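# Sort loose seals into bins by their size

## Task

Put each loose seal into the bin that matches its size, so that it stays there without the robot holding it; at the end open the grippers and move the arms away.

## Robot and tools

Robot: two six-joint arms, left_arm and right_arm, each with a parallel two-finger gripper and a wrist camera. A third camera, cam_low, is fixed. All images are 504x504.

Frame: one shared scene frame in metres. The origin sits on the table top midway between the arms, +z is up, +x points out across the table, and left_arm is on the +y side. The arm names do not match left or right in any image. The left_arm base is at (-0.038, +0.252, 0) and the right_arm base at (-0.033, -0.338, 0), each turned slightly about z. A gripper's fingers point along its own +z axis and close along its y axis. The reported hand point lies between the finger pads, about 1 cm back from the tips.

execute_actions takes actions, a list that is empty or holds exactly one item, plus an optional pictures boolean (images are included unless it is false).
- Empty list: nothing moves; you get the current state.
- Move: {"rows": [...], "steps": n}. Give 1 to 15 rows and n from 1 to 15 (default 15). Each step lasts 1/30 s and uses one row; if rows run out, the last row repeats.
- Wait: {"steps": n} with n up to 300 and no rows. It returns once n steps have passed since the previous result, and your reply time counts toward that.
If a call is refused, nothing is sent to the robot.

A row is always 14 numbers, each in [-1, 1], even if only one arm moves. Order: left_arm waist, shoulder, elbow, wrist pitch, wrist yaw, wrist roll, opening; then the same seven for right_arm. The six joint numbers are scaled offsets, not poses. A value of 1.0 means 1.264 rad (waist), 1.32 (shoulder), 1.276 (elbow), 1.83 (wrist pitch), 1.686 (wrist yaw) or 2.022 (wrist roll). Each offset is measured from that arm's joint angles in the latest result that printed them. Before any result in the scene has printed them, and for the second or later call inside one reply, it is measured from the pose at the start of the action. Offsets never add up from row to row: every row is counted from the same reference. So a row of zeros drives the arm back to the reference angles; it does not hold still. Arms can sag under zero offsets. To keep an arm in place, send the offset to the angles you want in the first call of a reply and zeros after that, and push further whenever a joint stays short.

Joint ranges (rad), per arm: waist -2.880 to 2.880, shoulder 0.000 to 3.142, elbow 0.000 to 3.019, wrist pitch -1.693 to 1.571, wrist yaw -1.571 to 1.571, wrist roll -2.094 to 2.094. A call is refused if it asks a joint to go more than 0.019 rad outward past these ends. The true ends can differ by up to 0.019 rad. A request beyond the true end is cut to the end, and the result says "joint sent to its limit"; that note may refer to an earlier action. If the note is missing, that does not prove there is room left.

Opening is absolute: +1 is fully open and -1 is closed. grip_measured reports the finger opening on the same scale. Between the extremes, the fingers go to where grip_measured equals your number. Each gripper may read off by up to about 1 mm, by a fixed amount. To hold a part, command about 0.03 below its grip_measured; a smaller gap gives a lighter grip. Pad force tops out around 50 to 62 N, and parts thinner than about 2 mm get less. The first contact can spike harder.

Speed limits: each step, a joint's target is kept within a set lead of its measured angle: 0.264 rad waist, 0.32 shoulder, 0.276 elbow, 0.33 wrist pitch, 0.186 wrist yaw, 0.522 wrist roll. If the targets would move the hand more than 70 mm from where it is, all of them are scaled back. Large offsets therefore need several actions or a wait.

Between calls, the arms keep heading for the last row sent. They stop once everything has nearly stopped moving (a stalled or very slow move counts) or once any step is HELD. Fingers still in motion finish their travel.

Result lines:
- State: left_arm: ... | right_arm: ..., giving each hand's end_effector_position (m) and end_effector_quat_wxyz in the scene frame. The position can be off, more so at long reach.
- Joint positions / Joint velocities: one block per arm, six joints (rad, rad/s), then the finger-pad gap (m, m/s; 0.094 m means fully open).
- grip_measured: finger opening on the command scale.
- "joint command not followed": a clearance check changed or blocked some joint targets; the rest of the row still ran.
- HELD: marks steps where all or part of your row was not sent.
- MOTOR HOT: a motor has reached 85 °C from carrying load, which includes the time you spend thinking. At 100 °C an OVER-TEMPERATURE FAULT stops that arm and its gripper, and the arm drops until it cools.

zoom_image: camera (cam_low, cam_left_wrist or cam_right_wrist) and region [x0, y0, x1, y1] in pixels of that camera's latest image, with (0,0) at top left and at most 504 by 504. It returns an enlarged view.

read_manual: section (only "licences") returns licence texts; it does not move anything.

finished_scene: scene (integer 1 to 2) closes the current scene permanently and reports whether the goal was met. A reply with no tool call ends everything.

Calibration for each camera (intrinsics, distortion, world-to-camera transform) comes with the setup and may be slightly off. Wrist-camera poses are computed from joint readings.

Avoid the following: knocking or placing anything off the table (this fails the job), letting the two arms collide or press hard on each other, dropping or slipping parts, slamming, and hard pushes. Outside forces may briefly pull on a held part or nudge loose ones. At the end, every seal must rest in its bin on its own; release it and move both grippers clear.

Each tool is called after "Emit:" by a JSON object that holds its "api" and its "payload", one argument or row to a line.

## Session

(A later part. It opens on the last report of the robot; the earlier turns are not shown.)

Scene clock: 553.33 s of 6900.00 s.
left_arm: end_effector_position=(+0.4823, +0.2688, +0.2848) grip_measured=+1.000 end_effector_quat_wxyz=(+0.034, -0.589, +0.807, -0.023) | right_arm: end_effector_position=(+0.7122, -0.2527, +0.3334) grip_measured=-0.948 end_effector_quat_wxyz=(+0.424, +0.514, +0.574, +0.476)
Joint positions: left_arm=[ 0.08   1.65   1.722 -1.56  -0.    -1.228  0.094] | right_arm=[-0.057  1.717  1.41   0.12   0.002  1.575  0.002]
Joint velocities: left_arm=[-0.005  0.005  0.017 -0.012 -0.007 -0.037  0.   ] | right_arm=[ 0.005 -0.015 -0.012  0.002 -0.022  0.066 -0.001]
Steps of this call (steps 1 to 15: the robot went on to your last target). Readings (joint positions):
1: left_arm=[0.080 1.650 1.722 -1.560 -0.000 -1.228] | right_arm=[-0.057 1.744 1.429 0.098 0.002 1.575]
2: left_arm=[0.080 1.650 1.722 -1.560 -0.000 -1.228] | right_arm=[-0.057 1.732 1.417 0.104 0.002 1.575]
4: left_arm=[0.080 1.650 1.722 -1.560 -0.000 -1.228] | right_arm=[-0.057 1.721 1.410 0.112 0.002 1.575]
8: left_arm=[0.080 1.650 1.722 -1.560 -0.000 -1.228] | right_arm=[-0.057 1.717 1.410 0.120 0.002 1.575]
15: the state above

Emit:
{"api": "execute_actions", "payload": {
  "actions": [
    {"rows":[[0,-0.02,-0.04,0.04,0,-0.02,0.8,0,-0.015,-0.025,0,0,0,-0.8],[0,-0.04,-0.08,0.08,0,-0.04,0.6,0,-0.03,-0.05,0,0,-0.02,-0.6],[0,-0.06,-0.12,0.12,0,-0.06,0.4,0.02,-0.05,-0.08,-0.03,0,-0.04,-0.4],[0,-0.08,-0.16,0.16,0,-0.08,0.2,0.05,-0.07,-0.11,-0.08,0,-0.06,-0.2],[0,-0.1,-0.2,0.2,0,-0.1,0,0.08,-0.09,-0.14,-0.14,0,-0.08,0],[0,-0.12,-0.24,0.25,0,-0.12,-0.2,0.11,-0.105,-0.165,-0.2,0,-0.1,0.2],[0,-0.14,-0.28,0.3,0,-0.14,-0.2,0.15,-0.12,-0.19,-0.26,0,-0.12,0.4],[0,-0.16,-0.32,0.35,0,-0.16,-0.2,0.19,-0.13,-0.21,-0.32,0,-0.14,0.6],[0,-0.18,-0.36,0.4,0,-0.175,-0.2,0.23,-0.14,-0.225,-0.38,0,-0.16,0.8],[0,-0.2,-0.4,0.45,0,-0.175,-0.2,0.26,-0.145,-0.24,-0.44,0,-0.18,1],[0,-0.22,-0.44,0.5,0,-0.175,-0.2,0.29,-0.15,-0.25,-0.5,0,-0.19,1],[0,-0.24,-0.48,0.54,0,-0.175,-0.2,0.32,-0.15,-0.255,-0.55,0,-0.19,1],[0,-0.26,-0.52,0.58,0,-0.175,-0.2,0.34,-0.15,-0.26,-0.6,0,-0.19,1],[0,-0.27,-0.56,0.61,0,-0.175,-0.2,0.36,-0.15,-0.265,-0.64,0,-0.19,1],[0,-0.28,-0.59,0.635,0,-0.175,-0.2,0.375,-0.15,-0.265,-0.68,0,-0.19,1]],"steps":15}
  ],
  "pictures": false
}}

Emit:
{"api": "execute_actions", "payload": {
  "actions": [
    {"steps":40}
  ]
}}

Scene clock: 587.30 s of 6900.00 s.
left_arm: end_effector_position=(+0.4933, +0.2692, +0.2366) grip_measured=-0.197 end_effector_quat_wxyz=(-0.278, +0.652, -0.656, +0.259) | right_arm: end_effector_position=(+0.5197, -0.1262, +0.1528) grip_measured=+1.000 end_effector_quat_wxyz=(+0.217, +0.450, +0.829, +0.253)
Joint positions: left_arm=[ 0.08   1.313  1.042 -0.52  -0.    -1.532  0.038] | right_arm=[ 0.195  1.579  1.134 -0.447  0.003  1.362  0.094]
Joint velocities: left_arm=[-0.005 -0.708 -1.272  1.722 -0.022 -0.227 -0.   ] | right_arm=[ 1.031 -0.044 -0.291 -1.37   0.022 -0.359  0.   ]
Steps of this call (steps 1 to 15: the robot went on to your last target; steps 16 to 90: nothing new was sent; then 30.47 s passed at rest; steps 91 to 105: all 15 steps of this action). Readings (joint positions):
91: left_arm=[0.080 1.647 1.713 -1.545 -0.000 -1.233] | right_arm=[-0.057 1.717 1.406 0.120 0.002 1.575]
92: left_arm=[0.080 1.637 1.689 -1.507 -0.000 -1.244] | right_arm=[-0.057 1.712 1.395 0.120 0.002 1.570]
94: left_arm=[0.080 1.598 1.604 -1.391 -0.000 -1.282] | right_arm=[-0.054 1.685 1.345 0.083 0.002 1.540]
98: left_arm=[0.080 1.497 1.389 -1.094 -0.000 -1.400] | right_arm=[-0.008 1.618 1.235 -0.137 0.003 1.475]
105: the state above

Scene clock: 588.63 s of 6900.00 s.
left_arm: end_effector_position=(+0.4839, +0.2689, +0.2314) grip_measured=-0.197 end_effector_quat_wxyz=(-0.295, +0.655, -0.635, +0.285) | right_arm: end_effector_position=(+0.3058, -0.1052, +0.0912) grip_measured=+1.000 end_effector_quat_wxyz=(-0.005, +0.295, +0.956, -0.007)
Joint positions: left_arm=[ 0.08   1.271  0.958 -0.413 -0.    -1.568  0.038] | right_arm=[ 0.431  1.534  1.059 -1.114 -0.     1.202  0.094]
Joint velocities: left_arm=[-0.005  0.015 -0.017 -0.012  0.051 -0.095  0.   ] | right_arm=[-0.005  0.015  0.002 -0.007  0.007 -0.022  0.   ]
Steps of this call (steps 1 to 30: the robot went on to your last target; steps 31 to 40: nothing new was sent). Readings (joint positions):
1: left_arm=[0.080 1.292 1.004 -0.476 -0.000 -1.540] | right_arm=[0.232 1.577 1.124 -0.498 0.003 1.348]
2: left_arm=[0.080 1.278 0.979 -0.453 -0.000 -1.546] | right_arm=[0.270 1.575 1.116 -0.558 0.003 1.331]
4: left_arm=[0.080 1.270 0.959 -0.433 -0.000 -1.554] | right_arm=[0.344 1.569 1.100 -0.714 0.002 1.296]
8: left_arm=[0.080 1.271 0.958 -0.415 -0.000 -1.562] | right_arm=[0.443 1.550 1.067 -1.055 -0.001 1.240]
40: the state above
All arms were judged still, so your last target was given up. Only a new action makes them travel on or press farther. Fingers that are still opening or closing keep moving.
camera_calibration (this result's frames):
cam_left_wrist: T_world_to_cam=[[0.64716, 0.034394, 0.761578, -0.502844], [-0.420461, -0.817203, 0.394198, 0.332094], [0.635921, -0.575323, -0.5144, 0.091068], [0, 0, 0, 1]] pos_world=[0.407141, 0.341076, 0.298889]
cam_right_wrist: T_world_to_cam=[[-0.560323, -0.828114, 0.0162991, 0.0828156], [-0.670485, 0.465045, 0.578087, 0.208569], [-0.486301, 0.312987, -0.815813, 0.382276], [0, 0, 0, 1]] pos_world=[0.372147, -0.14806, 0.189945]

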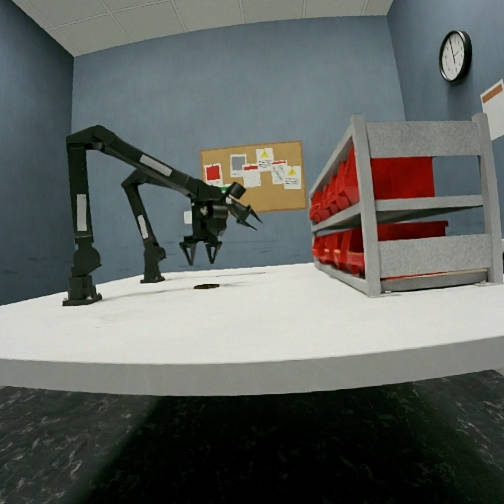

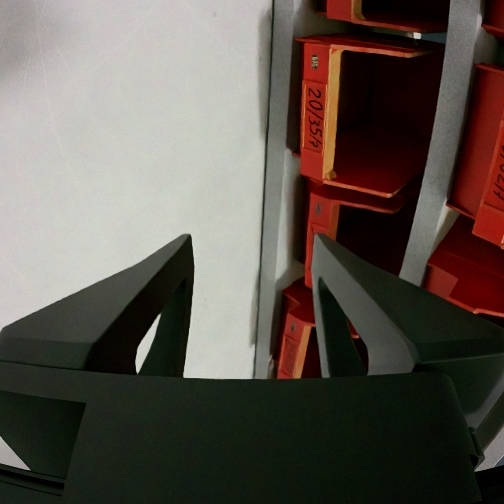

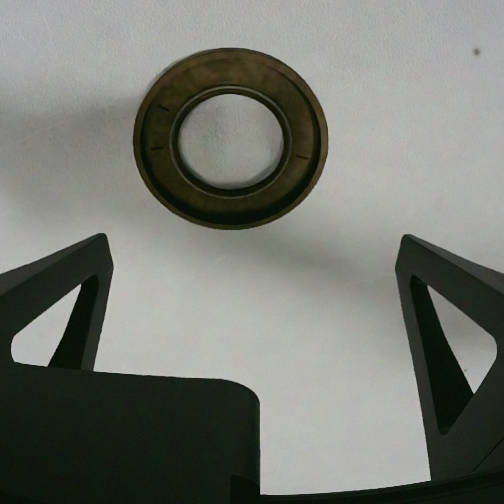

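Emit:
{"api": "execute_actions", "payload": {
  "actions": [
    {"rows":[[0,-0.015,-0.04,0.04,0,0,-0.2,-0.005,0.01,0,0.01,0,0,1],[0,-0.03,-0.08,0.08,0,0,-0.2,-0.01,0.016,-0.002,0.017,0,0,1],[0,-0.045,-0.12,0.13,0,0,-0.2,-0.015,0.022,-0.004,0.024,0,0,1],[0,-0.06,-0.16,0.18,0,0,-0.2,-0.02,0.028,-0.007,0.031,0,0,1],[0,-0.08,-0.2,0.23,0,0,-0.2,-0.025,0.034,-0.01,0.038,0,0,1],[0,-0.1,-0.25,0.28,0,0,-0.2,-0.03,0.04,-0.013,0.045,0,0,1],[0,-0.12,-0.3,0.33,0,0,-0.2,-0.03,0.046,-0.016,0.052,0,0,1],[0,-0.14,-0.35,0.38,0,0,-0.2,-0.03,0.052,-0.019,0.059,0,0,1],[0,-0.16,-0.4,0.43,0,0,-0.2,-0.03,0.058,-0.021,0.066,0,0,1],[0,-0.18,-0.44,0.48,0,0,-0.2,-0.03,0.064,-0.023,0.073,0,0,1],[0,-0.195,-0.48,0.52,0,0,-0.2,-0.03,0.07,-0.025,0.08,0,0,1],[0,-0.21,-0.51,0.56,0,0,-0.2,-0.03,0.075,-0.027,0.086,0,0,1],[0,-0.22,-0.54,0.59,0,0,-0.2,-0.03,0.079,-0.029,0.09,0,0,1],[0,-0.225,-0.56,0.62,0,0,-0.2,-0.03,0.082,-0.03,0.092,0,0,1],[0,-0.23,-0.58,0.645,0,0,-0.2,-0.03,0.082,-0.03,0.092,0,0,1]],"steps":15}
  ],
  "pictures": false
}}

Emit:
{"api": "execute_actions", "payload": {
  "actions": [
    {"steps":25}
  ]
}}

Scene clock: 608.63 s of 6900.00 s.
left_arm: end_effector_position=(+0.3572, +0.2647, +0.2031) grip_measured=-0.197 end_effector_quat_wxyz=(-0.484, +0.531, -0.515, +0.467) | right_arm: end_effector_position=(+0.3252, -0.1050, +0.0443) grip_measured=+1.000 end_effector_quat_wxyz=(+0.002, +0.307, +0.952, +0.003)
Joint positions: left_arm=[ 0.08   0.981  0.245  0.641 -0.    -1.568  0.038] | right_arm=[ 0.406  1.624  1.026 -0.965 -0.     1.202  0.094]
Joint velocities: left_arm=[-0.005 -0.366 -0.886  1.648  0.066 -0.007  0.   ] | right_arm=[ 0.015  0.22  -0.081  0.129  0.007 -0.081  0.   ]
Steps of this call (steps 1 to 90: nothing new was sent; then 16.50 s passed at rest; steps 91 to 105: all 15 steps of this action). Readings (joint positions):
91: left_arm=[0.080 1.270 0.951 -0.398 -0.000 -1.568] | right_arm=[0.431 1.534 1.059 -1.113 -0.000 1.202]
92: left_arm=[0.080 1.263 0.931 -0.359 -0.000 -1.568] | right_arm=[0.431 1.534 1.059 -1.109 -0.000 1.202]
94: left_arm=[0.080 1.236 0.853 -0.229 -0.000 -1.568] | right_arm=[0.430 1.536 1.059 -1.091 -0.000 1.202]
98: left_arm=[0.080 1.144 0.618 0.104 -0.000 -1.568] | right_arm=[0.418 1.555 1.051 -1.041 -0.000 1.202]
105: the state above

Scene clock: 609.47 s of 6900.00 s.
left_arm: end_effector_position=(+0.3456, +0.2643, +0.2136) grip_measured=-0.197 end_effector_quat_wxyz=(+0.506, -0.510, +0.495, -0.488) | right_arm: end_effector_position=(+0.3237, -0.1059, +0.0376) grip_measured=+1.000 end_effector_quat_wxyz=(-0.001, +0.307, +0.952, -0.001)
Joint positions: left_arm=[ 0.08   0.964  0.202  0.751 -0.    -1.568  0.038] | right_arm=[ 0.406  1.636  1.021 -0.958 -0.     1.202  0.094]
Joint velocities: left_arm=[ 0.005 -0.005 -0.007  0.007 -0.022 -0.066  0.001] | right_arm=[-0.005 -0.015 -0.017  0.007  0.037 -0.022  0.   ]
Steps of this call (steps 1 to 25: the robot went on to your last target). Readings (joint positions):
1: left_arm=[0.080 0.971 0.221 0.685 -0.000 -1.568] | right_arm=[0.406 1.630 1.024 -0.962 -0.000 1.202]
2: left_arm=[0.080 0.965 0.207 0.711 -0.000 -1.568] | right_arm=[0.406 1.634 1.022 -0.960 -0.000 1.202]
4: left_arm=[0.080 0.964 0.202 0.735 -0.000 -1.568] | right_arm=[0.406 1.636 1.021 -0.960 -0.000 1.202]
8: left_arm=[0.080 0.964 0.202 0.750 -0.000 -1.568] | right_arm=[0.406 1.636 1.021 -0.958 -0.000 1.202]
25: the state above
camera_calibration (this result's frames):
cam_left_wrist: T_world_to_cam=[[-0.00996552, 0.0123851, 0.999874, -0.217632], [-0.569203, -0.822185, 0.00451099, 0.413139], [0.822137, -0.569086, 0.0152431, -0.0119476], [0, 0, 0, 1]] pos_world=[0.242814, 0.335573, 0.215923]
cam_right_wrist: T_world_to_cam=[[-0.581109, -0.813822, 0.00244382, 0.101894], [-0.665741, 0.477095, 0.573732, 0.251785], [-0.468082, 0.331774, -0.819039, 0.34365], [0, 0, 0, 1]] pos_world=[0.387692, -0.151216, 0.136756]

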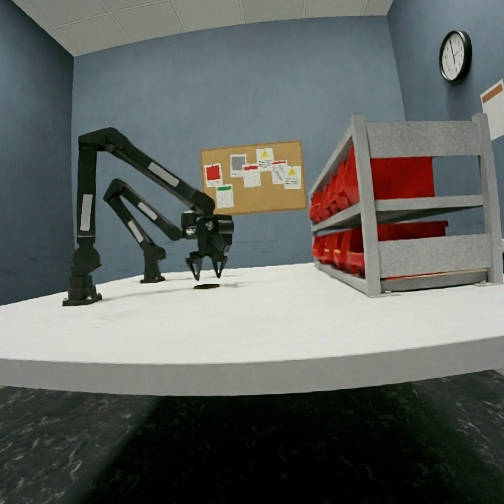

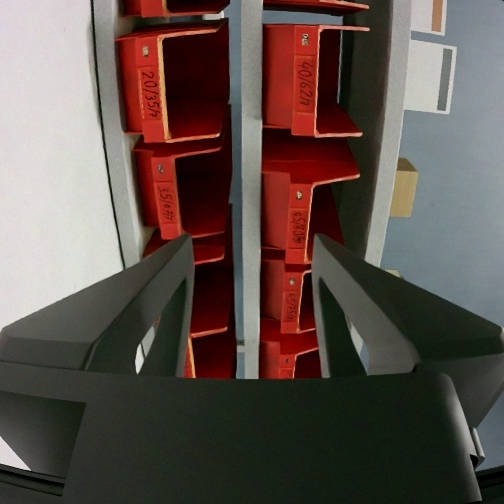

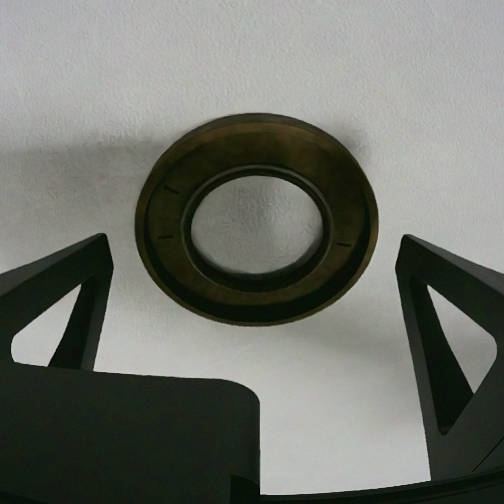

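Emit:
{"api": "execute_actions", "payload": {
  "actions": [
    {"rows":[[0,0,0,0,0,0,-0.2,0,0.008,0.004,0.006,0,0,1],[0,0,0,0,0,0,-0.2,0,0.012,0.004,0.008,0,0,1],[0,0,0,0,0,0,-0.2,0,0.016,0.004,0.009,0,0,1],[0,0,0,0,0,0,-0.2,0,0.02,0.004,0.01,0,0,1],[0,0,0,0,0,0,-0.2,0,0.024,0.004,0.011,0,0,1],[0,0,0,0,0,0,-0.2,0,0.028,0.004,0.012,0,0,1],[0,0,0,0,0,0,-0.2,0,0.032,0.004,0.014,0,0,1],[0,0,0,0,0,0,-0.2,0,0.036,0.004,0.015,0,0,1]],"steps":15}
  ]
}}

Scene clock: 622.10 s of 6900.00 s.
left_arm: end_effector_position=(+0.3456, +0.2643, +0.2136) grip_measured=-0.197 end_effector_quat_wxyz=(+0.506, -0.510, +0.495, -0.488) | right_arm: end_effector_position=(+0.3241, -0.1057, +0.0244) grip_measured=+1.000 end_effector_quat_wxyz=(-0.006, +0.307, +0.952, -0.008)
Joint positions: left_arm=[ 0.08   0.964  0.202  0.751 -0.    -1.568  0.038] | right_arm=[ 0.406  1.669  1.021 -0.943 -0.     1.202  0.094]
Joint velocities: left_arm=[ 0.005 -0.015 -0.012 -0.002  0.066 -0.022  0.   ] | right_arm=[-0.015 -0.015  0.007  0.002  0.095 -0.007  0.   ]
Steps of this call (steps 1 to 15: the robot went on to your last target; steps 16 to 90: nothing new was sent; then 9.13 s passed at rest; steps 91 to 105: all 15 steps of this action). Readings (joint positions):
91: left_arm=[0.080 0.964 0.202 0.751 -0.000 -1.568] | right_arm=[0.406 1.636 1.021 -0.958 -0.000 1.202]
92: left_arm=[0.080 0.964 0.202 0.751 -0.000 -1.568] | right_arm=[0.406 1.636 1.021 -0.957 -0.000 1.202]
94: left_arm=[0.080 0.964 0.202 0.751 -0.000 -1.568] | right_arm=[0.406 1.637 1.021 -0.955 -0.000 1.202]
98: left_arm=[0.080 0.964 0.202 0.751 -0.000 -1.568] | right_arm=[0.406 1.646 1.021 -0.947 -0.000 1.202]
105: the state above
camera_calibration (this result's frames):
cam_left_wrist: T_world_to_cam=[[-0.00996552, 0.0123851, 0.999874, -0.217632], [-0.569203, -0.822185, 0.00451099, 0.413139], [0.822137, -0.569086, 0.0152431, -0.0119476], [0, 0, 0, 1]] pos_world=[0.242814, 0.335573, 0.215923]
cam_right_wrist: T_world_to_cam=[[-0.580953, -0.81372, 0.0187857, 0.101887], [-0.657271, 0.48262, 0.578855, 0.257166], [-0.480092, 0.32394, -0.815214, 0.335947], [0, 0, 0, 1]] pos_world=[0.389505, -0.150033, 0.123093]

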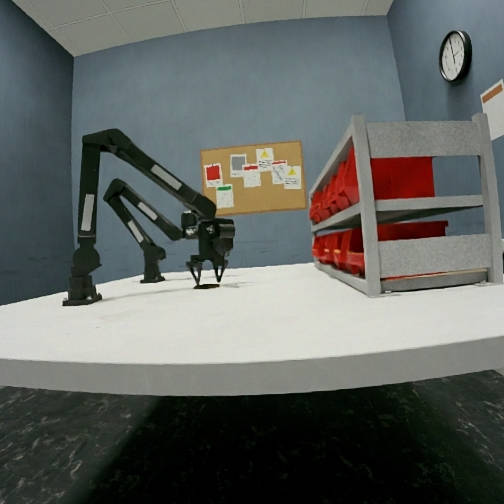

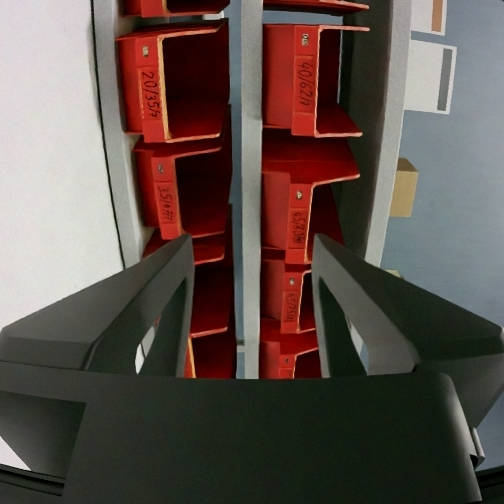

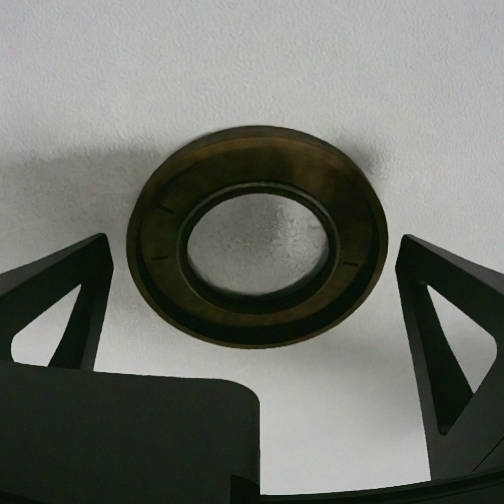

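Emit:
{"api": "execute_actions", "payload": {
  "actions": [
    {"rows":[[0,0,0,0,0,0,-0.2,0,0.01,0.004,0.004,0,0,1],[0,0,0,0,0,0,-0.2,0,0.014,0.004,0.006,0,0,1],[0,0,0,0,0,0,-0.2,0,0.018,0.004,0.008,0,0,1],[0,0,0,0,0,0,-0.2,0,0.022,0.004,0.009,0,0,1],[0,0,0,0,0,0,-0.2,0,0.026,0.004,0.009,0,0,1],[0,0,0,0,0,0,-0.2,0,0.03,0.004,0.009,0,0,1]],"steps":15}
  ]
}}

Scene clock: 629.73 s of 6900.00 s.
left_arm: end_effector_position=(+0.3456, +0.2643, +0.2136) grip_measured=-0.197 end_effector_quat_wxyz=(+0.506, -0.510, +0.495, -0.488) | right_arm: end_effector_position=(+0.3229, -0.1065, +0.0155) grip_measured=+1.000 end_effector_quat_wxyz=(-0.012, +0.307, +0.952, -0.015)
Joint positions: left_arm=[ 0.08   0.964  0.202  0.751 -0.    -1.568  0.038] | right_arm=[ 0.406  1.691  1.021 -0.939 -0.     1.202  0.094]
Joint velocities: left_arm=[-0.015 -0.015 -0.032 -0.007  0.051  0.022 -0.   ] | right_arm=[ 0.005 -0.005 -0.012  0.022 -0.066 -0.051  0.   ]
Steps of this call (steps 1 to 15: the robot went on to your last target; steps 16 to 90: nothing new was sent; then 4.13 s passed at rest; steps 91 to 105: all 15 steps of this action). Readings (joint positions):
91: left_arm=[0.080 0.964 0.202 0.751 -0.000 -1.568] | right_arm=[0.406 1.669 1.021 -0.943 -0.000 1.202]
92: left_arm=[0.080 0.964 0.202 0.751 -0.000 -1.568] | right_arm=[0.406 1.669 1.021 -0.943 -0.000 1.202]
94: left_arm=[0.080 0.964 0.202 0.751 -0.000 -1.568] | right_arm=[0.406 1.669 1.021 -0.942 -0.000 1.202]
98: left_arm=[0.080 0.964 0.202 0.751 -0.000 -1.568] | right_arm=[0.406 1.679 1.021 -0.939 -0.000 1.202]
105: the state above
camera_calibration (this result's frames):
cam_left_wrist: T_world_to_cam=[[-0.00996552, 0.0123851, 0.999874, -0.217632], [-0.569203, -0.822185, 0.00451099, 0.413139], [0.822137, -0.569086, 0.0152431, -0.0119476], [0, 0, 0, 1]] pos_world=[0.242814, 0.335573, 0.215923]
cam_right_wrist: T_world_to_cam=[[-0.580546, -0.813454, 0.0354768, 0.100376], [-0.64854, 0.488316, 0.583904, 0.259654], [-0.492303, 0.315975, -0.811047, 0.331357], [0, 0, 0, 1]] pos_world=[0.389797, -0.149843, 0.113573]

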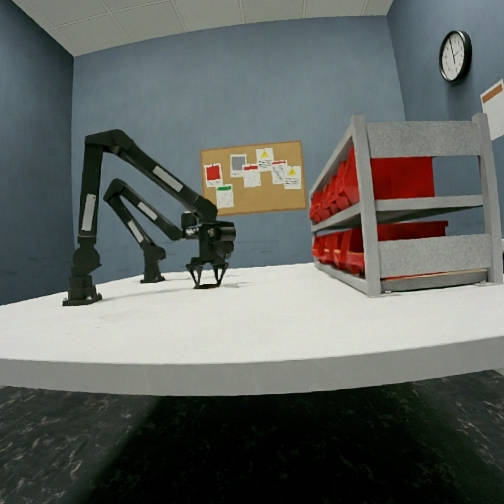

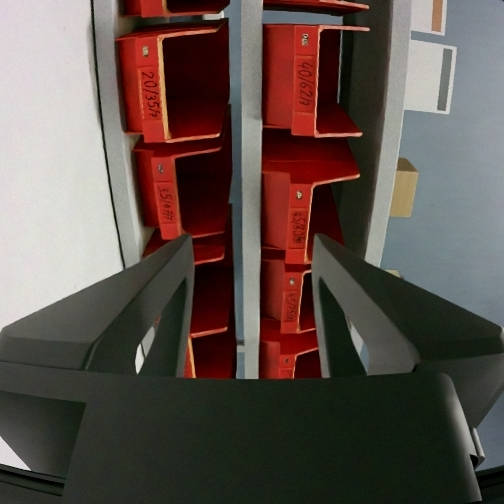

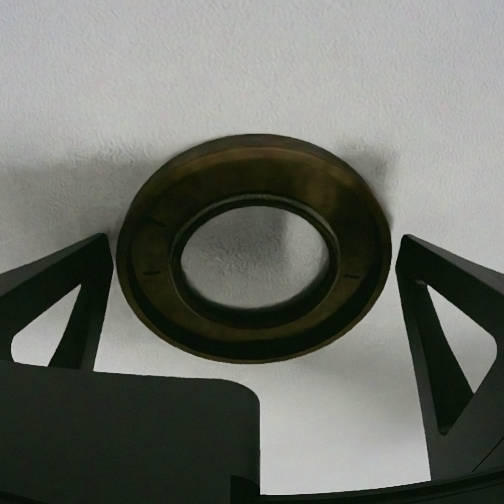

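Emit:
{"api": "execute_actions", "payload": {
  "actions": [
    {"rows":[[0,0,0,0,0,0,-0.2,0,0.012,0.004,0.006,0,0,1],[0,0,0,0,0,0,-0.2,0,0.016,0.004,0.008,0,0,1],[0,0,0,0,0,0,-0.2,0,0.02,0.004,0.01,0,0,1],[0,0,0,0,0,0,-0.2,0,0.024,0.004,0.011,0,0,1]],"steps":15}
  ]
}}

Scene clock: 636.93 s of 6900.00 s.
left_arm: end_effector_position=(+0.3456, +0.2643, +0.2136) grip_measured=-0.197 end_effector_quat_wxyz=(+0.506, -0.510, +0.495, -0.488) | right_arm: end_effector_position=(+0.3240, -0.1058, +0.0118) grip_measured=+1.000 end_effector_quat_wxyz=(-0.012, +0.307, +0.952, -0.014)
Joint positions: left_arm=[ 0.08   0.964  0.202  0.751 -0.    -1.568  0.038] | right_arm=[ 0.406  1.7    1.021 -0.929 -0.     1.202  0.094]
Joint velocities: left_arm=[ 0.005 -0.015 -0.012  0.007 -0.007  0.007 -0.   ] | right_arm=[-0.015 -0.005  0.007  0.002  0.007  0.066  0.   ]
Steps of this call (steps 1 to 15: the robot went on to your last target; steps 16 to 90: nothing new was sent; then 3.70 s passed at rest; steps 91 to 105: all 15 steps of this action). Readings (joint positions):
91: left_arm=[0.080 0.964 0.202 0.751 -0.000 -1.568] | right_arm=[0.406 1.691 1.021 -0.939 -0.000 1.202]
92: left_arm=[0.080 0.964 0.202 0.751 -0.000 -1.568] | right_arm=[0.406 1.691 1.021 -0.938 -0.000 1.202]
94: left_arm=[0.080 0.964 0.202 0.751 -0.000 -1.568] | right_arm=[0.406 1.692 1.021 -0.935 -0.000 1.202]
98: left_arm=[0.080 0.964 0.202 0.751 -0.000 -1.568] | right_arm=[0.406 1.698 1.021 -0.931 -0.000 1.202]
105: the state above
camera_calibration (this result's frames):
cam_left_wrist: T_world_to_cam=[[-0.00996552, 0.0123851, 0.999874, -0.217632], [-0.569203, -0.822185, 0.00451099, 0.413139], [0.822137, -0.569086, 0.0152431, -0.0119476], [0, 0, 0, 1]] pos_world=[0.242814, 0.335573, 0.215923]
cam_right_wrist: T_world_to_cam=[[-0.580568, -0.813469, 0.0347667, 0.101745], [-0.648913, 0.488072, 0.583693, 0.262235], [-0.491785, 0.316313, -0.81123, 0.3286], [0, 0, 0, 1]] pos_world=[0.390838, -0.149164, 0.109968]

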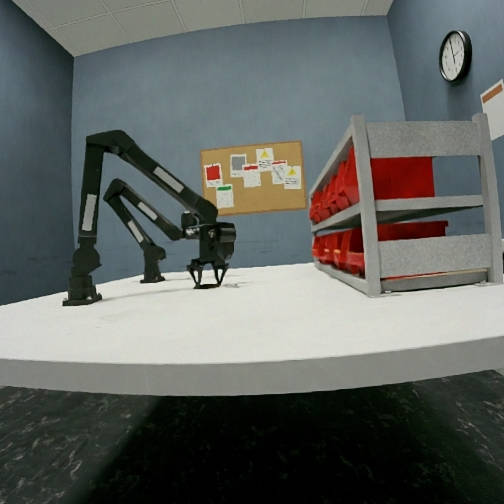

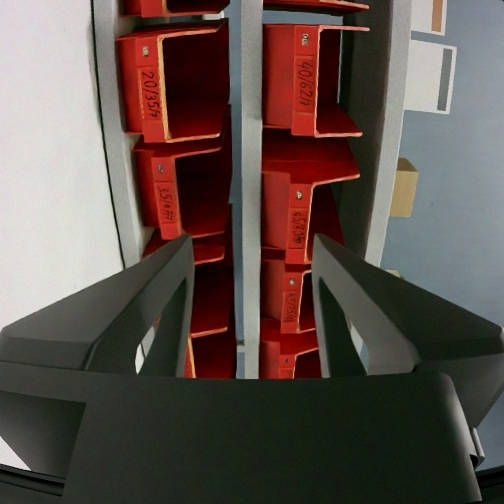

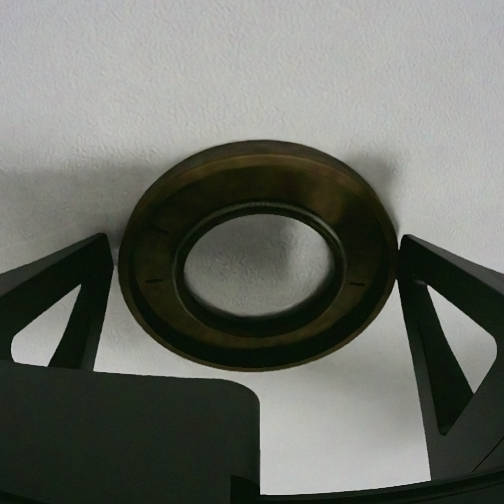

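Emit:
{"api": "execute_actions", "payload": {
  "actions": [
    {"rows":[[0,0,0,0,0,0,-0.2,0.01,0,0.004,-0.004,0,0,1],[0,0,0,0,0,0,-0.2,0.016,0,0.004,-0.007,0,0,1],[0,0,0,0,0,0,-0.2,0.022,0.008,0.004,-0.007,0,0,1],[0,0,0,0,0,0,-0.2,0.022,0.014,0.004,-0.007,0,0,1],[0,0,0,0,0,0,-0.2,0.022,0.02,0.004,-0.007,0,0,1],[0,0,0,0,0,0,-0.2,0.022,0.026,0.004,-0.007,0,0,1]],"steps":15}
  ]
}}

Scene clock: 644.53 s of 6900.00 s.
left_arm: end_effector_position=(+0.3456, +0.2643, +0.2136) grip_measured=-0.197 end_effector_quat_wxyz=(+0.506, -0.510, +0.495, -0.488) | right_arm: end_effector_position=(+0.3225, -0.1040, +0.0115) grip_measured=+1.000 end_effector_quat_wxyz=(-0.012, +0.304, +0.952, -0.015)
Joint positions: left_arm=[ 0.08   0.964  0.202  0.751 -0.    -1.568  0.038] | right_arm=[ 0.411  1.7    1.021 -0.93   0.001  1.202  0.094]
Joint velocities: left_arm=[-0.005 -0.005 -0.002  0.012 -0.007  0.022 -0.002] | right_arm=[ 0.005  0.005  0.002  0.007 -0.007 -0.022  0.   ]
Steps of this call (steps 1 to 15: the robot went on to your last target; steps 16 to 90: nothing new was sent; then 4.10 s passed at rest; steps 91 to 105: all 15 steps of this action). Readings (joint positions):
91: left_arm=[0.080 0.964 0.202 0.751 -0.000 -1.568] | right_arm=[0.406 1.700 1.021 -0.929 -0.000 1.202]
92: left_arm=[0.080 0.964 0.202 0.751 -0.000 -1.568] | right_arm=[0.406 1.700 1.021 -0.929 -0.000 1.202]
94: left_arm=[0.080 0.964 0.202 0.751 -0.000 -1.568] | right_arm=[0.407 1.700 1.021 -0.929 -0.000 1.202]
98: left_arm=[0.080 0.964 0.202 0.751 -0.000 -1.568] | right_arm=[0.411 1.700 1.021 -0.930 0.001 1.202]
105: the state above
camera_calibration (this result's frames):
cam_left_wrist: T_world_to_cam=[[-0.00996552, 0.0123851, 0.999874, -0.217632], [-0.569203, -0.822185, 0.00451099, 0.413139], [0.822137, -0.569086, 0.0152431, -0.0119476], [0, 0, 0, 1]] pos_world=[0.242814, 0.335573, 0.215923]
cam_right_wrist: T_world_to_cam=[[-0.575846, -0.816739, 0.0366032, 0.100424], [-0.651341, 0.48537, 0.583241, 0.261131], [-0.494122, 0.312016, -0.811474, 0.327404], [0, 0, 0, 1]] pos_world=[0.389691, -0.14688, 0.109701]

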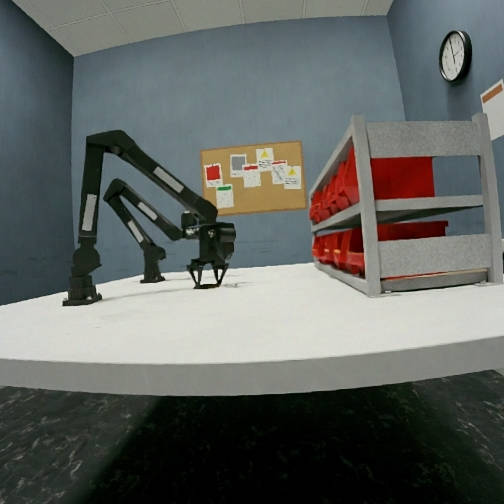

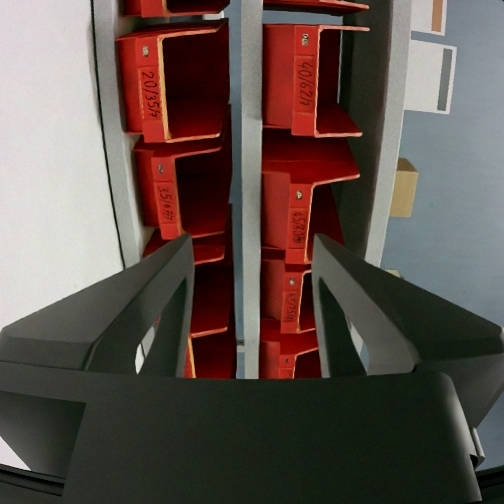

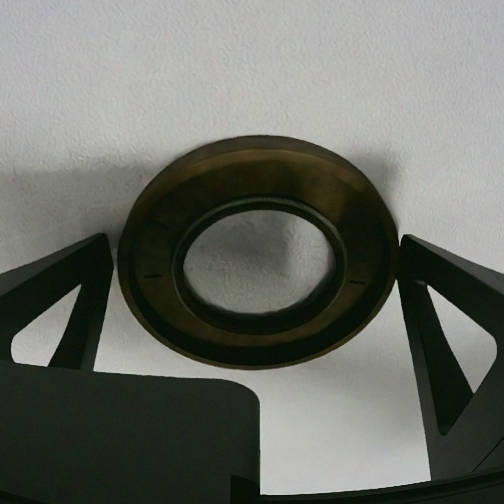

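Emit:
{"api": "execute_actions", "payload": {
  "actions": [
    {"rows":[[0,0,0,0,0,0,-0.2,0,0,0.004,0,0,0,0.97],[0,0,0,0,0,0,-0.2,0,0,0.004,0,0,0,0.94],[0,0,0,0,0,0,-0.2,0,0,0.004,0,0,0,0.91],[0,0,0,0,0,0,-0.2,0,0,0.004,0,0,0,0.88],[0,0,0,0,0,0,-0.2,0,0,0.004,0,0,0,0.85]],"steps":15}
  ]
}}

Emit:
{"api": "zoom_image", "payload": {
  "camera": "cam_low",
  "region": [180, 255, 240, 300]
}}

Scene clock: 651.80 s of 6900.00 s.
left_arm: end_effector_position=(+0.3456, +0.2643, +0.2136) grip_measured=-0.197 end_effector_quat_wxyz=(+0.506, -0.510, +0.495, -0.488) | right_arm: end_effector_position=(+0.3225, -0.1040, +0.0115) grip_measured=+0.880 end_effector_quat_wxyz=(-0.012, +0.304, +0.952, -0.015)
Joint positions: left_arm=[ 0.08   0.964  0.202  0.751 -0.    -1.568  0.038] | right_arm=[ 0.411  1.7    1.021 -0.93   0.001  1.202  0.088]
Joint velocities: left_arm=[-0.005 -0.005  0.002  0.007 -0.095 -0.007  0.   ] | right_arm=[-0.005 -0.015 -0.027 -0.007 -0.007 -0.022 -0.002]
Steps of this call (steps 1 to 15: the robot went on to your last target; steps 16 to 90: nothing new was sent; then 3.77 s passed at rest; steps 91 to 105: all 15 steps of this action). Readings (joint positions):
91: left_arm=[0.080 0.964 0.202 0.751 -0.000 -1.568] | right_arm=[0.411 1.700 1.021 -0.930 0.001 1.202]
92: left_arm=[0.080 0.964 0.202 0.751 -0.000 -1.568] | right_arm=[0.411 1.700 1.021 -0.930 0.001 1.202]
94: left_arm=[0.080 0.964 0.202 0.751 -0.000 -1.568] | right_arm=[0.411 1.700 1.021 -0.930 0.001 1.202]
98: left_arm=[0.080 0.964 0.202 0.751 -0.000 -1.568] | right_arm=[0.411 1.700 1.021 -0.930 0.001 1.202]
105: the state above
camera_calibration (this result's frames):
cam_left_wrist: T_world_to_cam=[[-0.00996552, 0.0123851, 0.999874, -0.217632], [-0.569203, -0.822185, 0.00451099, 0.413139], [0.822137, -0.569086, 0.0152431, -0.0119476], [0, 0, 0, 1]] pos_world=[0.242814, 0.335573, 0.215923]
cam_right_wrist: T_world_to_cam=[[-0.575846, -0.816739, 0.0366032, 0.100424], [-0.651341, 0.48537, 0.583241, 0.261131], [-0.494122, 0.312016, -0.811474, 0.327404], [0, 0, 0, 1]] pos_world=[0.389691, -0.14688, 0.109701]

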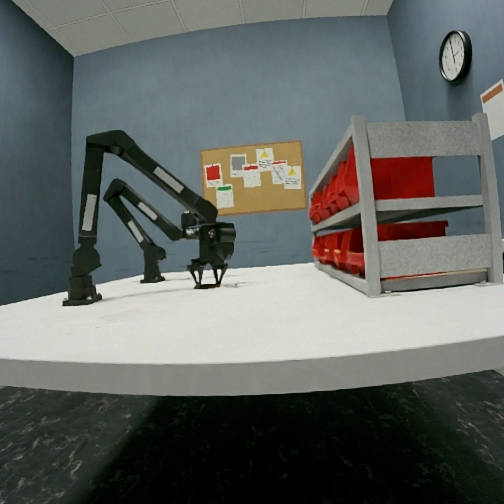

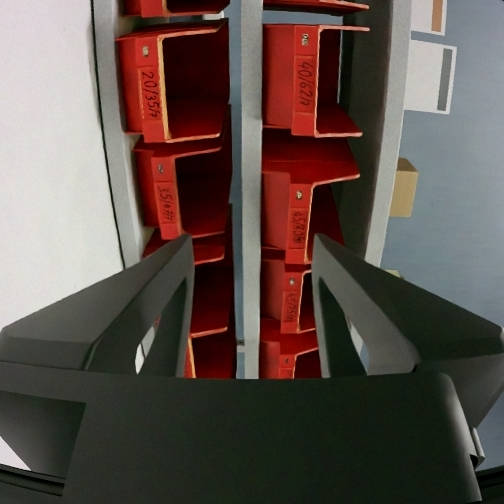

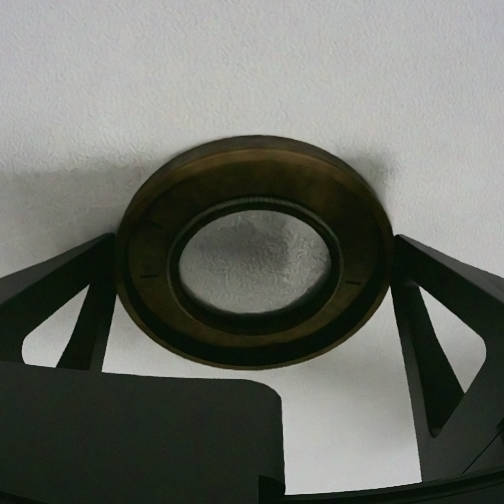

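Region (180, 255, 240, 300) of cam_low's 504x504 image, scaled by 8.400, with more detail than that image has; it fills the top 378 rows of this view, and the rest is white.

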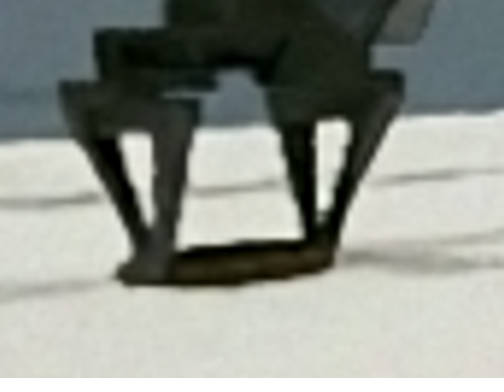

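Emit:
{"api": "execute_actions", "payload": {
  "actions": [
    {"rows":[[0,0,0,0,0,0,-0.2,0,-0.01,0.02,0,0,0,0.845],[0,0,0,0,0,0,-0.2,0,-0.02,0.03,-0.005,0,0,0.845],[0,0,0,0,0,0,-0.2,0,-0.03,0.045,-0.015,0,0,0.845],[0,0,0,0,0,0,-0.2,0,-0.04,0.065,-0.03,0,0,0.845],[0,0,0,0,0,0,-0.2,0.01,-0.04,0.09,-0.045,0,0,0.845],[0,0,0,0,0,0,-0.2,0.02,-0.04,0.12,-0.06,0,0,0.845],[0,0,0,0,0,0,-0.2,0.03,-0.04,0.15,-0.08,0,0,0.845],[0,0,0,0,0,0,-0.2,0.04,-0.035,0.18,-0.1,0,0,0.845],[0,0,0,0,0,0,-0.2,0.05,-0.03,0.21,-0.12,0,0,0.845],[0,0,0,0,0,0,-0.2,0.06,-0.025,0.24,-0.14,0,0,0.845],[0,0,0,0,0,0,-0.2,0.07,-0.02,0.27,-0.155,0,0,0.845],[0,0,0,0,0,0,-0.2,0.08,-0.015,0.295,-0.17,0,0.015,0.845]],"steps":15}
  ],
  "pictures": false
}}

Emit:
{"api": "execute_actions", "payload": {
  "actions": [
    {"steps":15}
  ]
}}

Scene clock: 663.70 s of 6900.00 s.
left_arm: end_effector_position=(+0.3456, +0.2643, +0.2136) grip_measured=-0.197 end_effector_quat_wxyz=(+0.506, -0.510, +0.495, -0.488) | right_arm: end_effector_position=(+0.3645, -0.0342, +0.1255) grip_measured=+0.880 end_effector_quat_wxyz=(+0.007, +0.275, +0.961, +0.009)
Joint positions: left_arm=[ 0.08   0.964  0.202  0.751 -0.    -1.568  0.038] | right_arm=[ 0.481  1.69   1.351 -1.208  0.001  1.212  0.088]
Joint velocities: left_arm=[-0.005  0.005  0.007  0.007  0.022 -0.007 -0.   ] | right_arm=[ 0.376 -0.073  0.657 -0.178  0.022  0.037  0.002]
Steps of this call (steps 1 to 15: the robot went on to your last target; steps 16 to 90: nothing new was sent; then 8.40 s passed at rest; steps 91 to 105: all 15 steps of this action). Readings (joint positions):
91: left_arm=[0.080 0.964 0.202 0.751 -0.000 -1.568] | right_arm=[0.411 1.700 1.021 -0.930 0.001 1.202]
92: left_arm=[0.080 0.964 0.202 0.751 -0.000 -1.568] | right_arm=[0.411 1.700 1.021 -0.930 0.001 1.202]
94: left_arm=[0.080 0.964 0.202 0.751 -0.000 -1.568] | right_arm=[0.411 1.696 1.028 -0.946 0.001 1.202]
98: left_arm=[0.080 0.964 0.202 0.751 -0.000 -1.568] | right_arm=[0.415 1.692 1.110 -1.038 0.001 1.202]
105: the state above

Scene clock: 664.20 s of 6900.00 s.
left_arm: end_effector_position=(+0.3456, +0.2643, +0.2136) grip_measured=-0.197 end_effector_quat_wxyz=(+0.506, -0.510, +0.495, -0.488) | right_arm: end_effector_position=(+0.3581, -0.0183, +0.1435) grip_measured=+0.880 end_effector_quat_wxyz=(+0.014, +0.264, +0.964, +0.018)
Joint positions: left_arm=[ 0.08   0.964  0.202  0.751 -0.    -1.568  0.038] | right_arm=[ 0.514  1.674  1.379 -1.23   0.001  1.221  0.088]
Joint velocities: left_arm=[-0.005 -0.005  0.002  0.012 -0.081 -0.051 -0.001] | right_arm=[-0.005 -0.015 -0.012 -0.012  0.007  0.051  0.001]
Steps of this call (steps 1 to 15: the robot went on to your last target). Readings (joint positions):
1: left_arm=[0.080 0.964 0.202 0.751 -0.000 -1.568] | right_arm=[0.493 1.686 1.368 -1.212 0.001 1.214]
2: left_arm=[0.080 0.964 0.202 0.751 -0.000 -1.568] | right_arm=[0.502 1.682 1.377 -1.214 0.001 1.215]
4: left_arm=[0.080 0.964 0.202 0.751 -0.000 -1.568] | right_arm=[0.513 1.674 1.379 -1.221 0.001 1.217]
8: left_arm=[0.080 0.964 0.202 0.751 -0.000 -1.568] | right_arm=[0.514 1.674 1.379 -1.230 0.001 1.219]
15: the state above
camera_calibration (this result's frames):
cam_left_wrist: T_world_to_cam=[[-0.00996552, 0.0123851, 0.999874, -0.217632], [-0.569203, -0.822185, 0.00451099, 0.413139], [0.822137, -0.569086, 0.0152431, -0.0119476], [0, 0, 0, 1]] pos_world=[0.242814, 0.335573, 0.215923]
cam_right_wrist: T_world_to_cam=[[-0.505173, -0.861968, -0.042575, 0.171274], [-0.72741, 0.398728, 0.558472, 0.194896], [-0.464409, 0.313094, -0.82843, 0.417123], [0, 0, 0, 1]] pos_world=[0.422008, -0.0606763, 0.244005]

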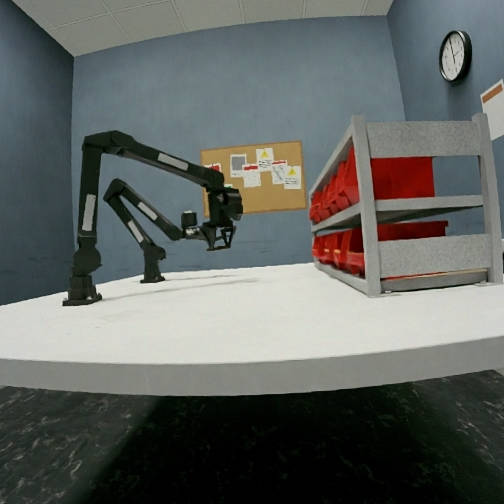

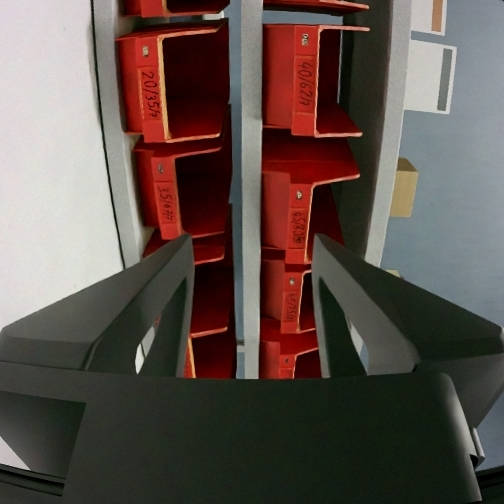

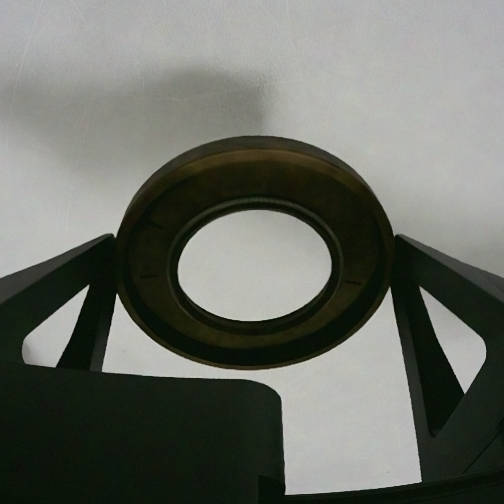

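Emit:
{"api": "execute_actions", "payload": {
  "actions": [
    {"rows":[[-0.02,0,0,0,0,0,-0.2,0,0.01,0.035,-0.01,0,0,0.845],[-0.05,0,0,0,0,0,-0.2,0,0.015,0.05,-0.02,0,0,0.845],[-0.08,0,0,0,0,0,-0.2,0,0.02,0.07,-0.032,0,0,0.845],[-0.12,0,0,0,0,0,-0.2,0,0.025,0.09,-0.044,0,0,0.845],[-0.16,0,0,0,0,0,-0.2,0,0.03,0.11,-0.056,0,0,0.845],[-0.2,0,0,0,0,0,-0.2,0,0.035,0.13,-0.068,0,0,0.845],[-0.24,0,0,0,0,0,-0.2,0,0.04,0.15,-0.08,0,0,0.845],[-0.28,0,0,0,0,0,-0.2,0,0.045,0.17,-0.092,0,0,0.845],[-0.32,0,0,0,0,0,-0.2,0,0.05,0.19,-0.104,0,0,0.845],[-0.36,0,0,0,0,0,-0.2,0,0.054,0.21,-0.116,0,0,0.845],[-0.395,0,0,0,0,0,-0.2,0,0.058,0.225,-0.128,0,0,0.845],[-0.425,0,0,0,0,0,-0.2,0,0.061,0.24,-0.138,0,0,0.845],[-0.45,0,0,0,0,0,-0.2,0,0.063,0.25,-0.146,0,0,0.845],[-0.47,0,0,0,0,0,-0.2,0,0.065,0.258,-0.151,0,0,0.845],[-0.49,0,0,0,0,0,-0.2,0,0.065,0.263,-0.154,0,0,0.845]],"steps":15}
  ],
  "pictures": false
}}

Emit:
{"api": "execute_actions", "payload": {
  "actions": [
    {"steps":25}
  ]
}}

Scene clock: 680.23 s of 6900.00 s.
left_arm: end_effector_position=(+0.2907, +0.0537, +0.2136) grip_measured=-0.197 end_effector_quat_wxyz=(+0.347, -0.349, +0.620, -0.611) | right_arm: end_effector_position=(+0.3813, +0.0007, +0.2167) grip_measured=+0.880 end_effector_quat_wxyz=(+0.004, +0.264, +0.964, +0.005)
Joint positions: left_arm=[-0.494  0.964  0.202  0.751  0.001 -1.568  0.038] | right_arm=[ 0.514  1.736  1.656 -1.477  0.001  1.221  0.088]
Joint velocities: left_arm=[-0.825  0.015  0.007 -0.002 -0.007  0.022  0.   ] | right_arm=[ 0.005 -0.005  0.354 -0.339  0.037  0.007  0.   ]
Steps of this call (steps 1 to 15: the robot went on to your last target; steps 16 to 90: nothing new was sent; then 12.53 s passed at rest; steps 91 to 105: all 15 steps of this action). Readings (joint positions):
91: left_arm=[0.079 0.964 0.202 0.751 -0.000 -1.568] | right_arm=[0.514 1.674 1.379 -1.231 0.001 1.221]
92: left_arm=[0.074 0.964 0.202 0.751 -0.001 -1.568] | right_arm=[0.514 1.674 1.381 -1.237 0.001 1.221]
94: left_arm=[0.031 0.964 0.202 0.751 -0.004 -1.568] | right_arm=[0.514 1.680 1.399 -1.269 0.001 1.221]
98: left_arm=[-0.168 0.964 0.202 0.751 -0.002 -1.568] | right_arm=[0.514 1.710 1.496 -1.349 0.001 1.221]
105: the state above

Scene clock: 681.07 s of 6900.00 s.
left_arm: end_effector_position=(+0.2818, +0.0396, +0.2136) grip_measured=-0.197 end_effector_quat_wxyz=(+0.333, -0.335, +0.627, -0.619) | right_arm: end_effector_position=(+0.3813, +0.0007, +0.2224) grip_measured=+0.880 end_effector_quat_wxyz=(+0.002, +0.264, +0.964, +0.003)
Joint positions: left_arm=[-0.537  0.964  0.202  0.751  0.002 -1.568  0.038] | right_arm=[ 0.514  1.739  1.676 -1.5    0.001  1.221  0.088]
Joint velocities: left_arm=[ 0.005 -0.005  0.002 -0.007 -0.022  0.022 -0.   ] | right_arm=[-0.005 -0.005  0.007  0.002 -0.051 -0.066  0.001]
Steps of this call (steps 1 to 25: the robot went on to your last target). Readings (joint positions):
1: left_arm=[-0.517 0.964 0.202 0.751 0.002 -1.568] | right_arm=[0.514 1.736 1.666 -1.486 0.001 1.221]
2: left_arm=[-0.531 0.964 0.202 0.751 0.002 -1.568] | right_arm=[0.514 1.736 1.673 -1.492 0.001 1.221]
4: left_arm=[-0.537 0.964 0.202 0.751 0.002 -1.568] | right_arm=[0.514 1.736 1.676 -1.496 0.001 1.221]
8: left_arm=[-0.537 0.964 0.202 0.751 0.002 -1.568] | right_arm=[0.514 1.738 1.676 -1.500 0.001 1.221]
25: the state above
camera_calibration (this result's frames):
cam_left_wrist: T_world_to_cam=[[-0.00091616, 0.0158878, 0.999873, -0.218173], [-0.940687, -0.339245, 0.00452861, 0.277632], [0.339274, -0.940564, 0.0152563, 0.0633936], [0, 0, 0, 1]] pos_world=[0.239457, 0.157277, 0.215921]
cam_right_wrist: T_world_to_cam=[[-0.506234, -0.862375, -0.00608808, 0.195083], [-0.710269, 0.41292, 0.570101, 0.151034], [-0.489127, 0.292928, -0.821552, 0.495184], [0, 0, 0, 1]] pos_world=[0.44824, -0.0391839, 0.321903]

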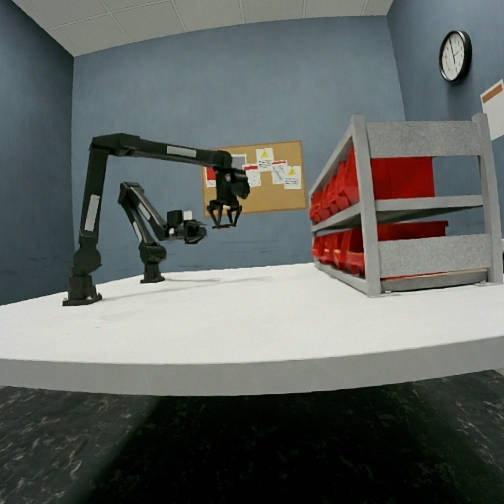

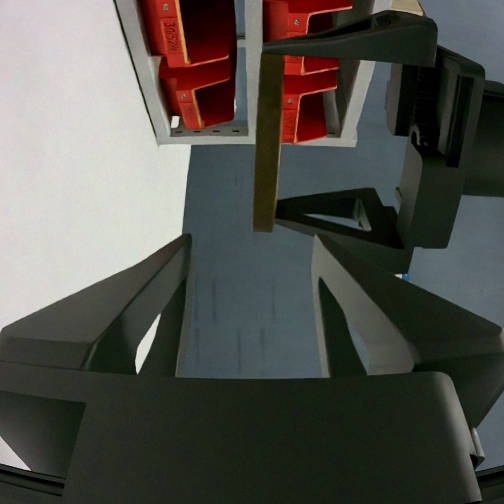

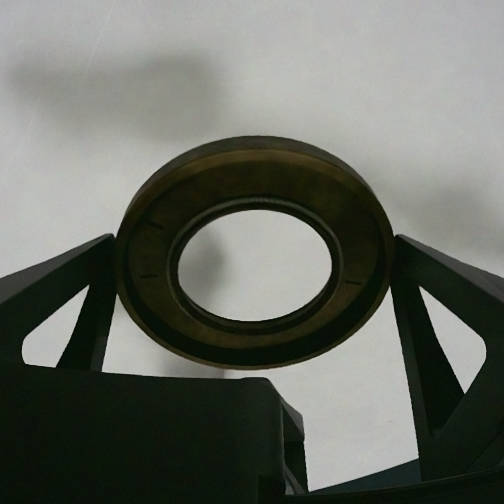

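Emit:
{"api": "execute_actions", "payload": {
  "actions": [
    {"rows":[[0,0.005,0.02,0.005,0,0.01,-0.2,0,0,0.03,0,0,0,0.845],[0,0.015,0.03,0.009,0,0.02,-0.2,0,0,0.03,0,0,0,0.845],[0,0.026,0.038,0.013,0,0.03,-0.2,0,0,0.03,0,0,0,0.845],[0,0.037,0.045,0.017,0,0.03,-0.2,0,0,0.03,0,0,0,0.845],[0,0.048,0.051,0.02,0,0.03,-0.2,0,0,0.03,0,0,0,0.845],[0,0.059,0.057,0.023,0,0.03,-0.2,0,0,0.03,0,0,0,0.845],[0,0.07,0.063,0.027,0,0.03,-0.2,0,0,0.03,0,0,0,0.845],[0,0.081,0.069,0.03,0,0.03,-0.2,0,0,0.03,0,0,0,0.845],[0,0.092,0.075,0.033,0,0.03,-0.2,0,0,0.03,0,0,0,0.845],[0,0.103,0.08,0.037,0,0.03,-0.2,0,0,0.03,0,0,0,0.845],[0,0.114,0.086,0.04,0,0.03,-0.2,0,0,0.03,0,0,0,0.845],[0,0.124,0.091,0.043,0,0.03,-0.2,0,0,0.03,0,0,0,0.845],[0,0.134,0.096,0.046,0,0.03,-0.2,0,0,0.03,0,0,0,0.845],[0,0.143,0.101,0.049,0,0.03,-0.2,0,0,0.03,0,0,0,0.845],[0,0.15,0.105,0.051,0,0.03,-0.2,0,0,0.03,0,0,0,0.845]],"steps":15}
  ],
  "pictures": false
}}

Emit:
{"api": "execute_actions", "payload": {
  "actions": [
    {"steps":20}
  ]
}}

Scene clock: 707.03 s of 6900.00 s.
left_arm: end_effector_position=(+0.3140, +0.0183, +0.2090) grip_measured=-0.197 end_effector_quat_wxyz=(+0.344, -0.324, +0.640, -0.606) | right_arm: end_effector_position=(+0.3813, +0.0007, +0.2224) grip_measured=+0.880 end_effector_quat_wxyz=(+0.002, +0.264, +0.964, +0.003)
Joint positions: left_arm=[-0.537  1.136  0.288  0.819  0.002 -1.523  0.038] | right_arm=[ 0.514  1.739  1.676 -1.5    0.001  1.221  0.088]
Joint velocities: left_arm=[-0.015  0.337  0.168  0.154 -0.066 -0.022 -0.   ] | right_arm=[-0.015 -0.005 -0.017 -0.007  0.022  0.007 -0.001]
Steps of this call (steps 1 to 15: the robot went on to your last target; steps 16 to 90: nothing new was sent; then 22.47 s passed at rest; steps 91 to 105: all 15 steps of this action). Readings (joint positions):
91: left_arm=[-0.537 0.964 0.202 0.751 0.002 -1.567] | right_arm=[0.514 1.739 1.676 -1.500 0.001 1.221]
92: left_arm=[-0.537 0.965 0.202 0.751 0.002 -1.562] | right_arm=[0.514 1.739 1.676 -1.500 0.001 1.221]
94: left_arm=[-0.537 0.976 0.204 0.758 0.002 -1.548] | right_arm=[0.514 1.739 1.676 -1.500 0.001 1.221]
98: left_arm=[-0.537 1.035 0.230 0.778 0.002 -1.532] | right_arm=[0.514 1.739 1.676 -1.500 0.001 1.221]
105: the state above

Scene clock: 707.70 s of 6900.00 s.
left_arm: end_effector_position=(+0.3185, +0.0153, +0.2087) grip_measured=-0.197 end_effector_quat_wxyz=(+0.345, -0.323, +0.640, -0.606) | right_arm: end_effector_position=(+0.3813, +0.0007, +0.2224) grip_measured=+0.880 end_effector_quat_wxyz=(+0.002, +0.264, +0.964, +0.003)
Joint positions: left_arm=[-0.537  1.157  0.301  0.828  0.002 -1.521  0.038] | right_arm=[ 0.514  1.739  1.676 -1.5    0.001  1.221  0.088]
Joint velocities: left_arm=[ 0.015 -0.015 -0.002 -0.002 -0.022  0.007 -0.   ] | right_arm=[-0.005  0.005 -0.002 -0.017 -0.022  0.037  0.   ]
Steps of this call (steps 1 to 20: the robot went on to your last target). Readings (joint positions):
1: left_arm=[-0.537 1.146 0.294 0.823 0.002 -1.523] | right_arm=[0.514 1.739 1.676 -1.500 0.001 1.221]
2: left_arm=[-0.537 1.153 0.298 0.825 0.002 -1.522] | right_arm=[0.514 1.739 1.676 -1.500 0.001 1.221]
4: left_arm=[-0.537 1.157 0.301 0.827 0.002 -1.522] | right_arm=[0.514 1.739 1.676 -1.500 0.001 1.221]
8: left_arm=[-0.537 1.157 0.301 0.828 0.002 -1.521] | right_arm=[0.514 1.739 1.676 -1.500 0.001 1.221]
20: the state above
camera_calibration (this result's frames):
cam_left_wrist: T_world_to_cam=[[-0.012528, -0.0326548, 0.999388, -0.208364], [-0.9409, -0.337913, -0.022836, 0.309697], [0.338452, -0.940611, -0.0264915, 0.0372129], [0, 0, 0, 1]] pos_world=[0.276189, 0.132849, 0.216294]
cam_right_wrist: T_world_to_cam=[[-0.506234, -0.862375, -0.00608808, 0.195083], [-0.710269, 0.41292, 0.570101, 0.151034], [-0.489127, 0.292928, -0.821552, 0.495184], [0, 0, 0, 1]] pos_world=[0.44824, -0.0391839, 0.321903]

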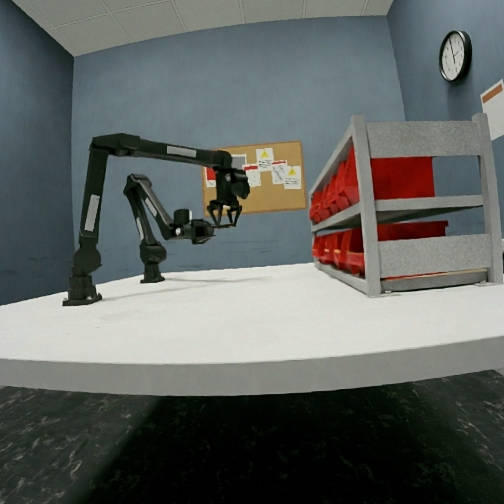

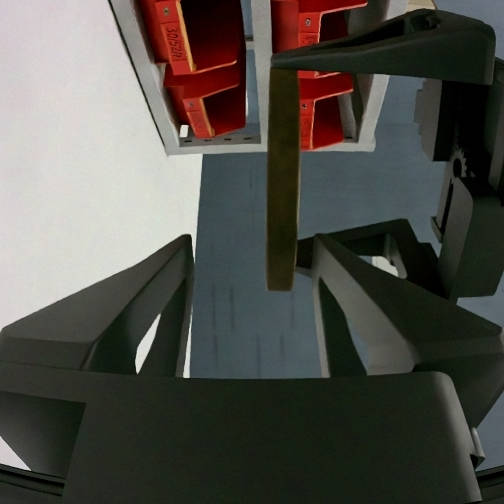

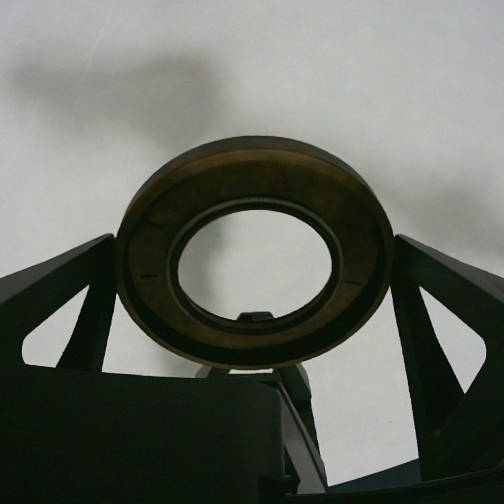

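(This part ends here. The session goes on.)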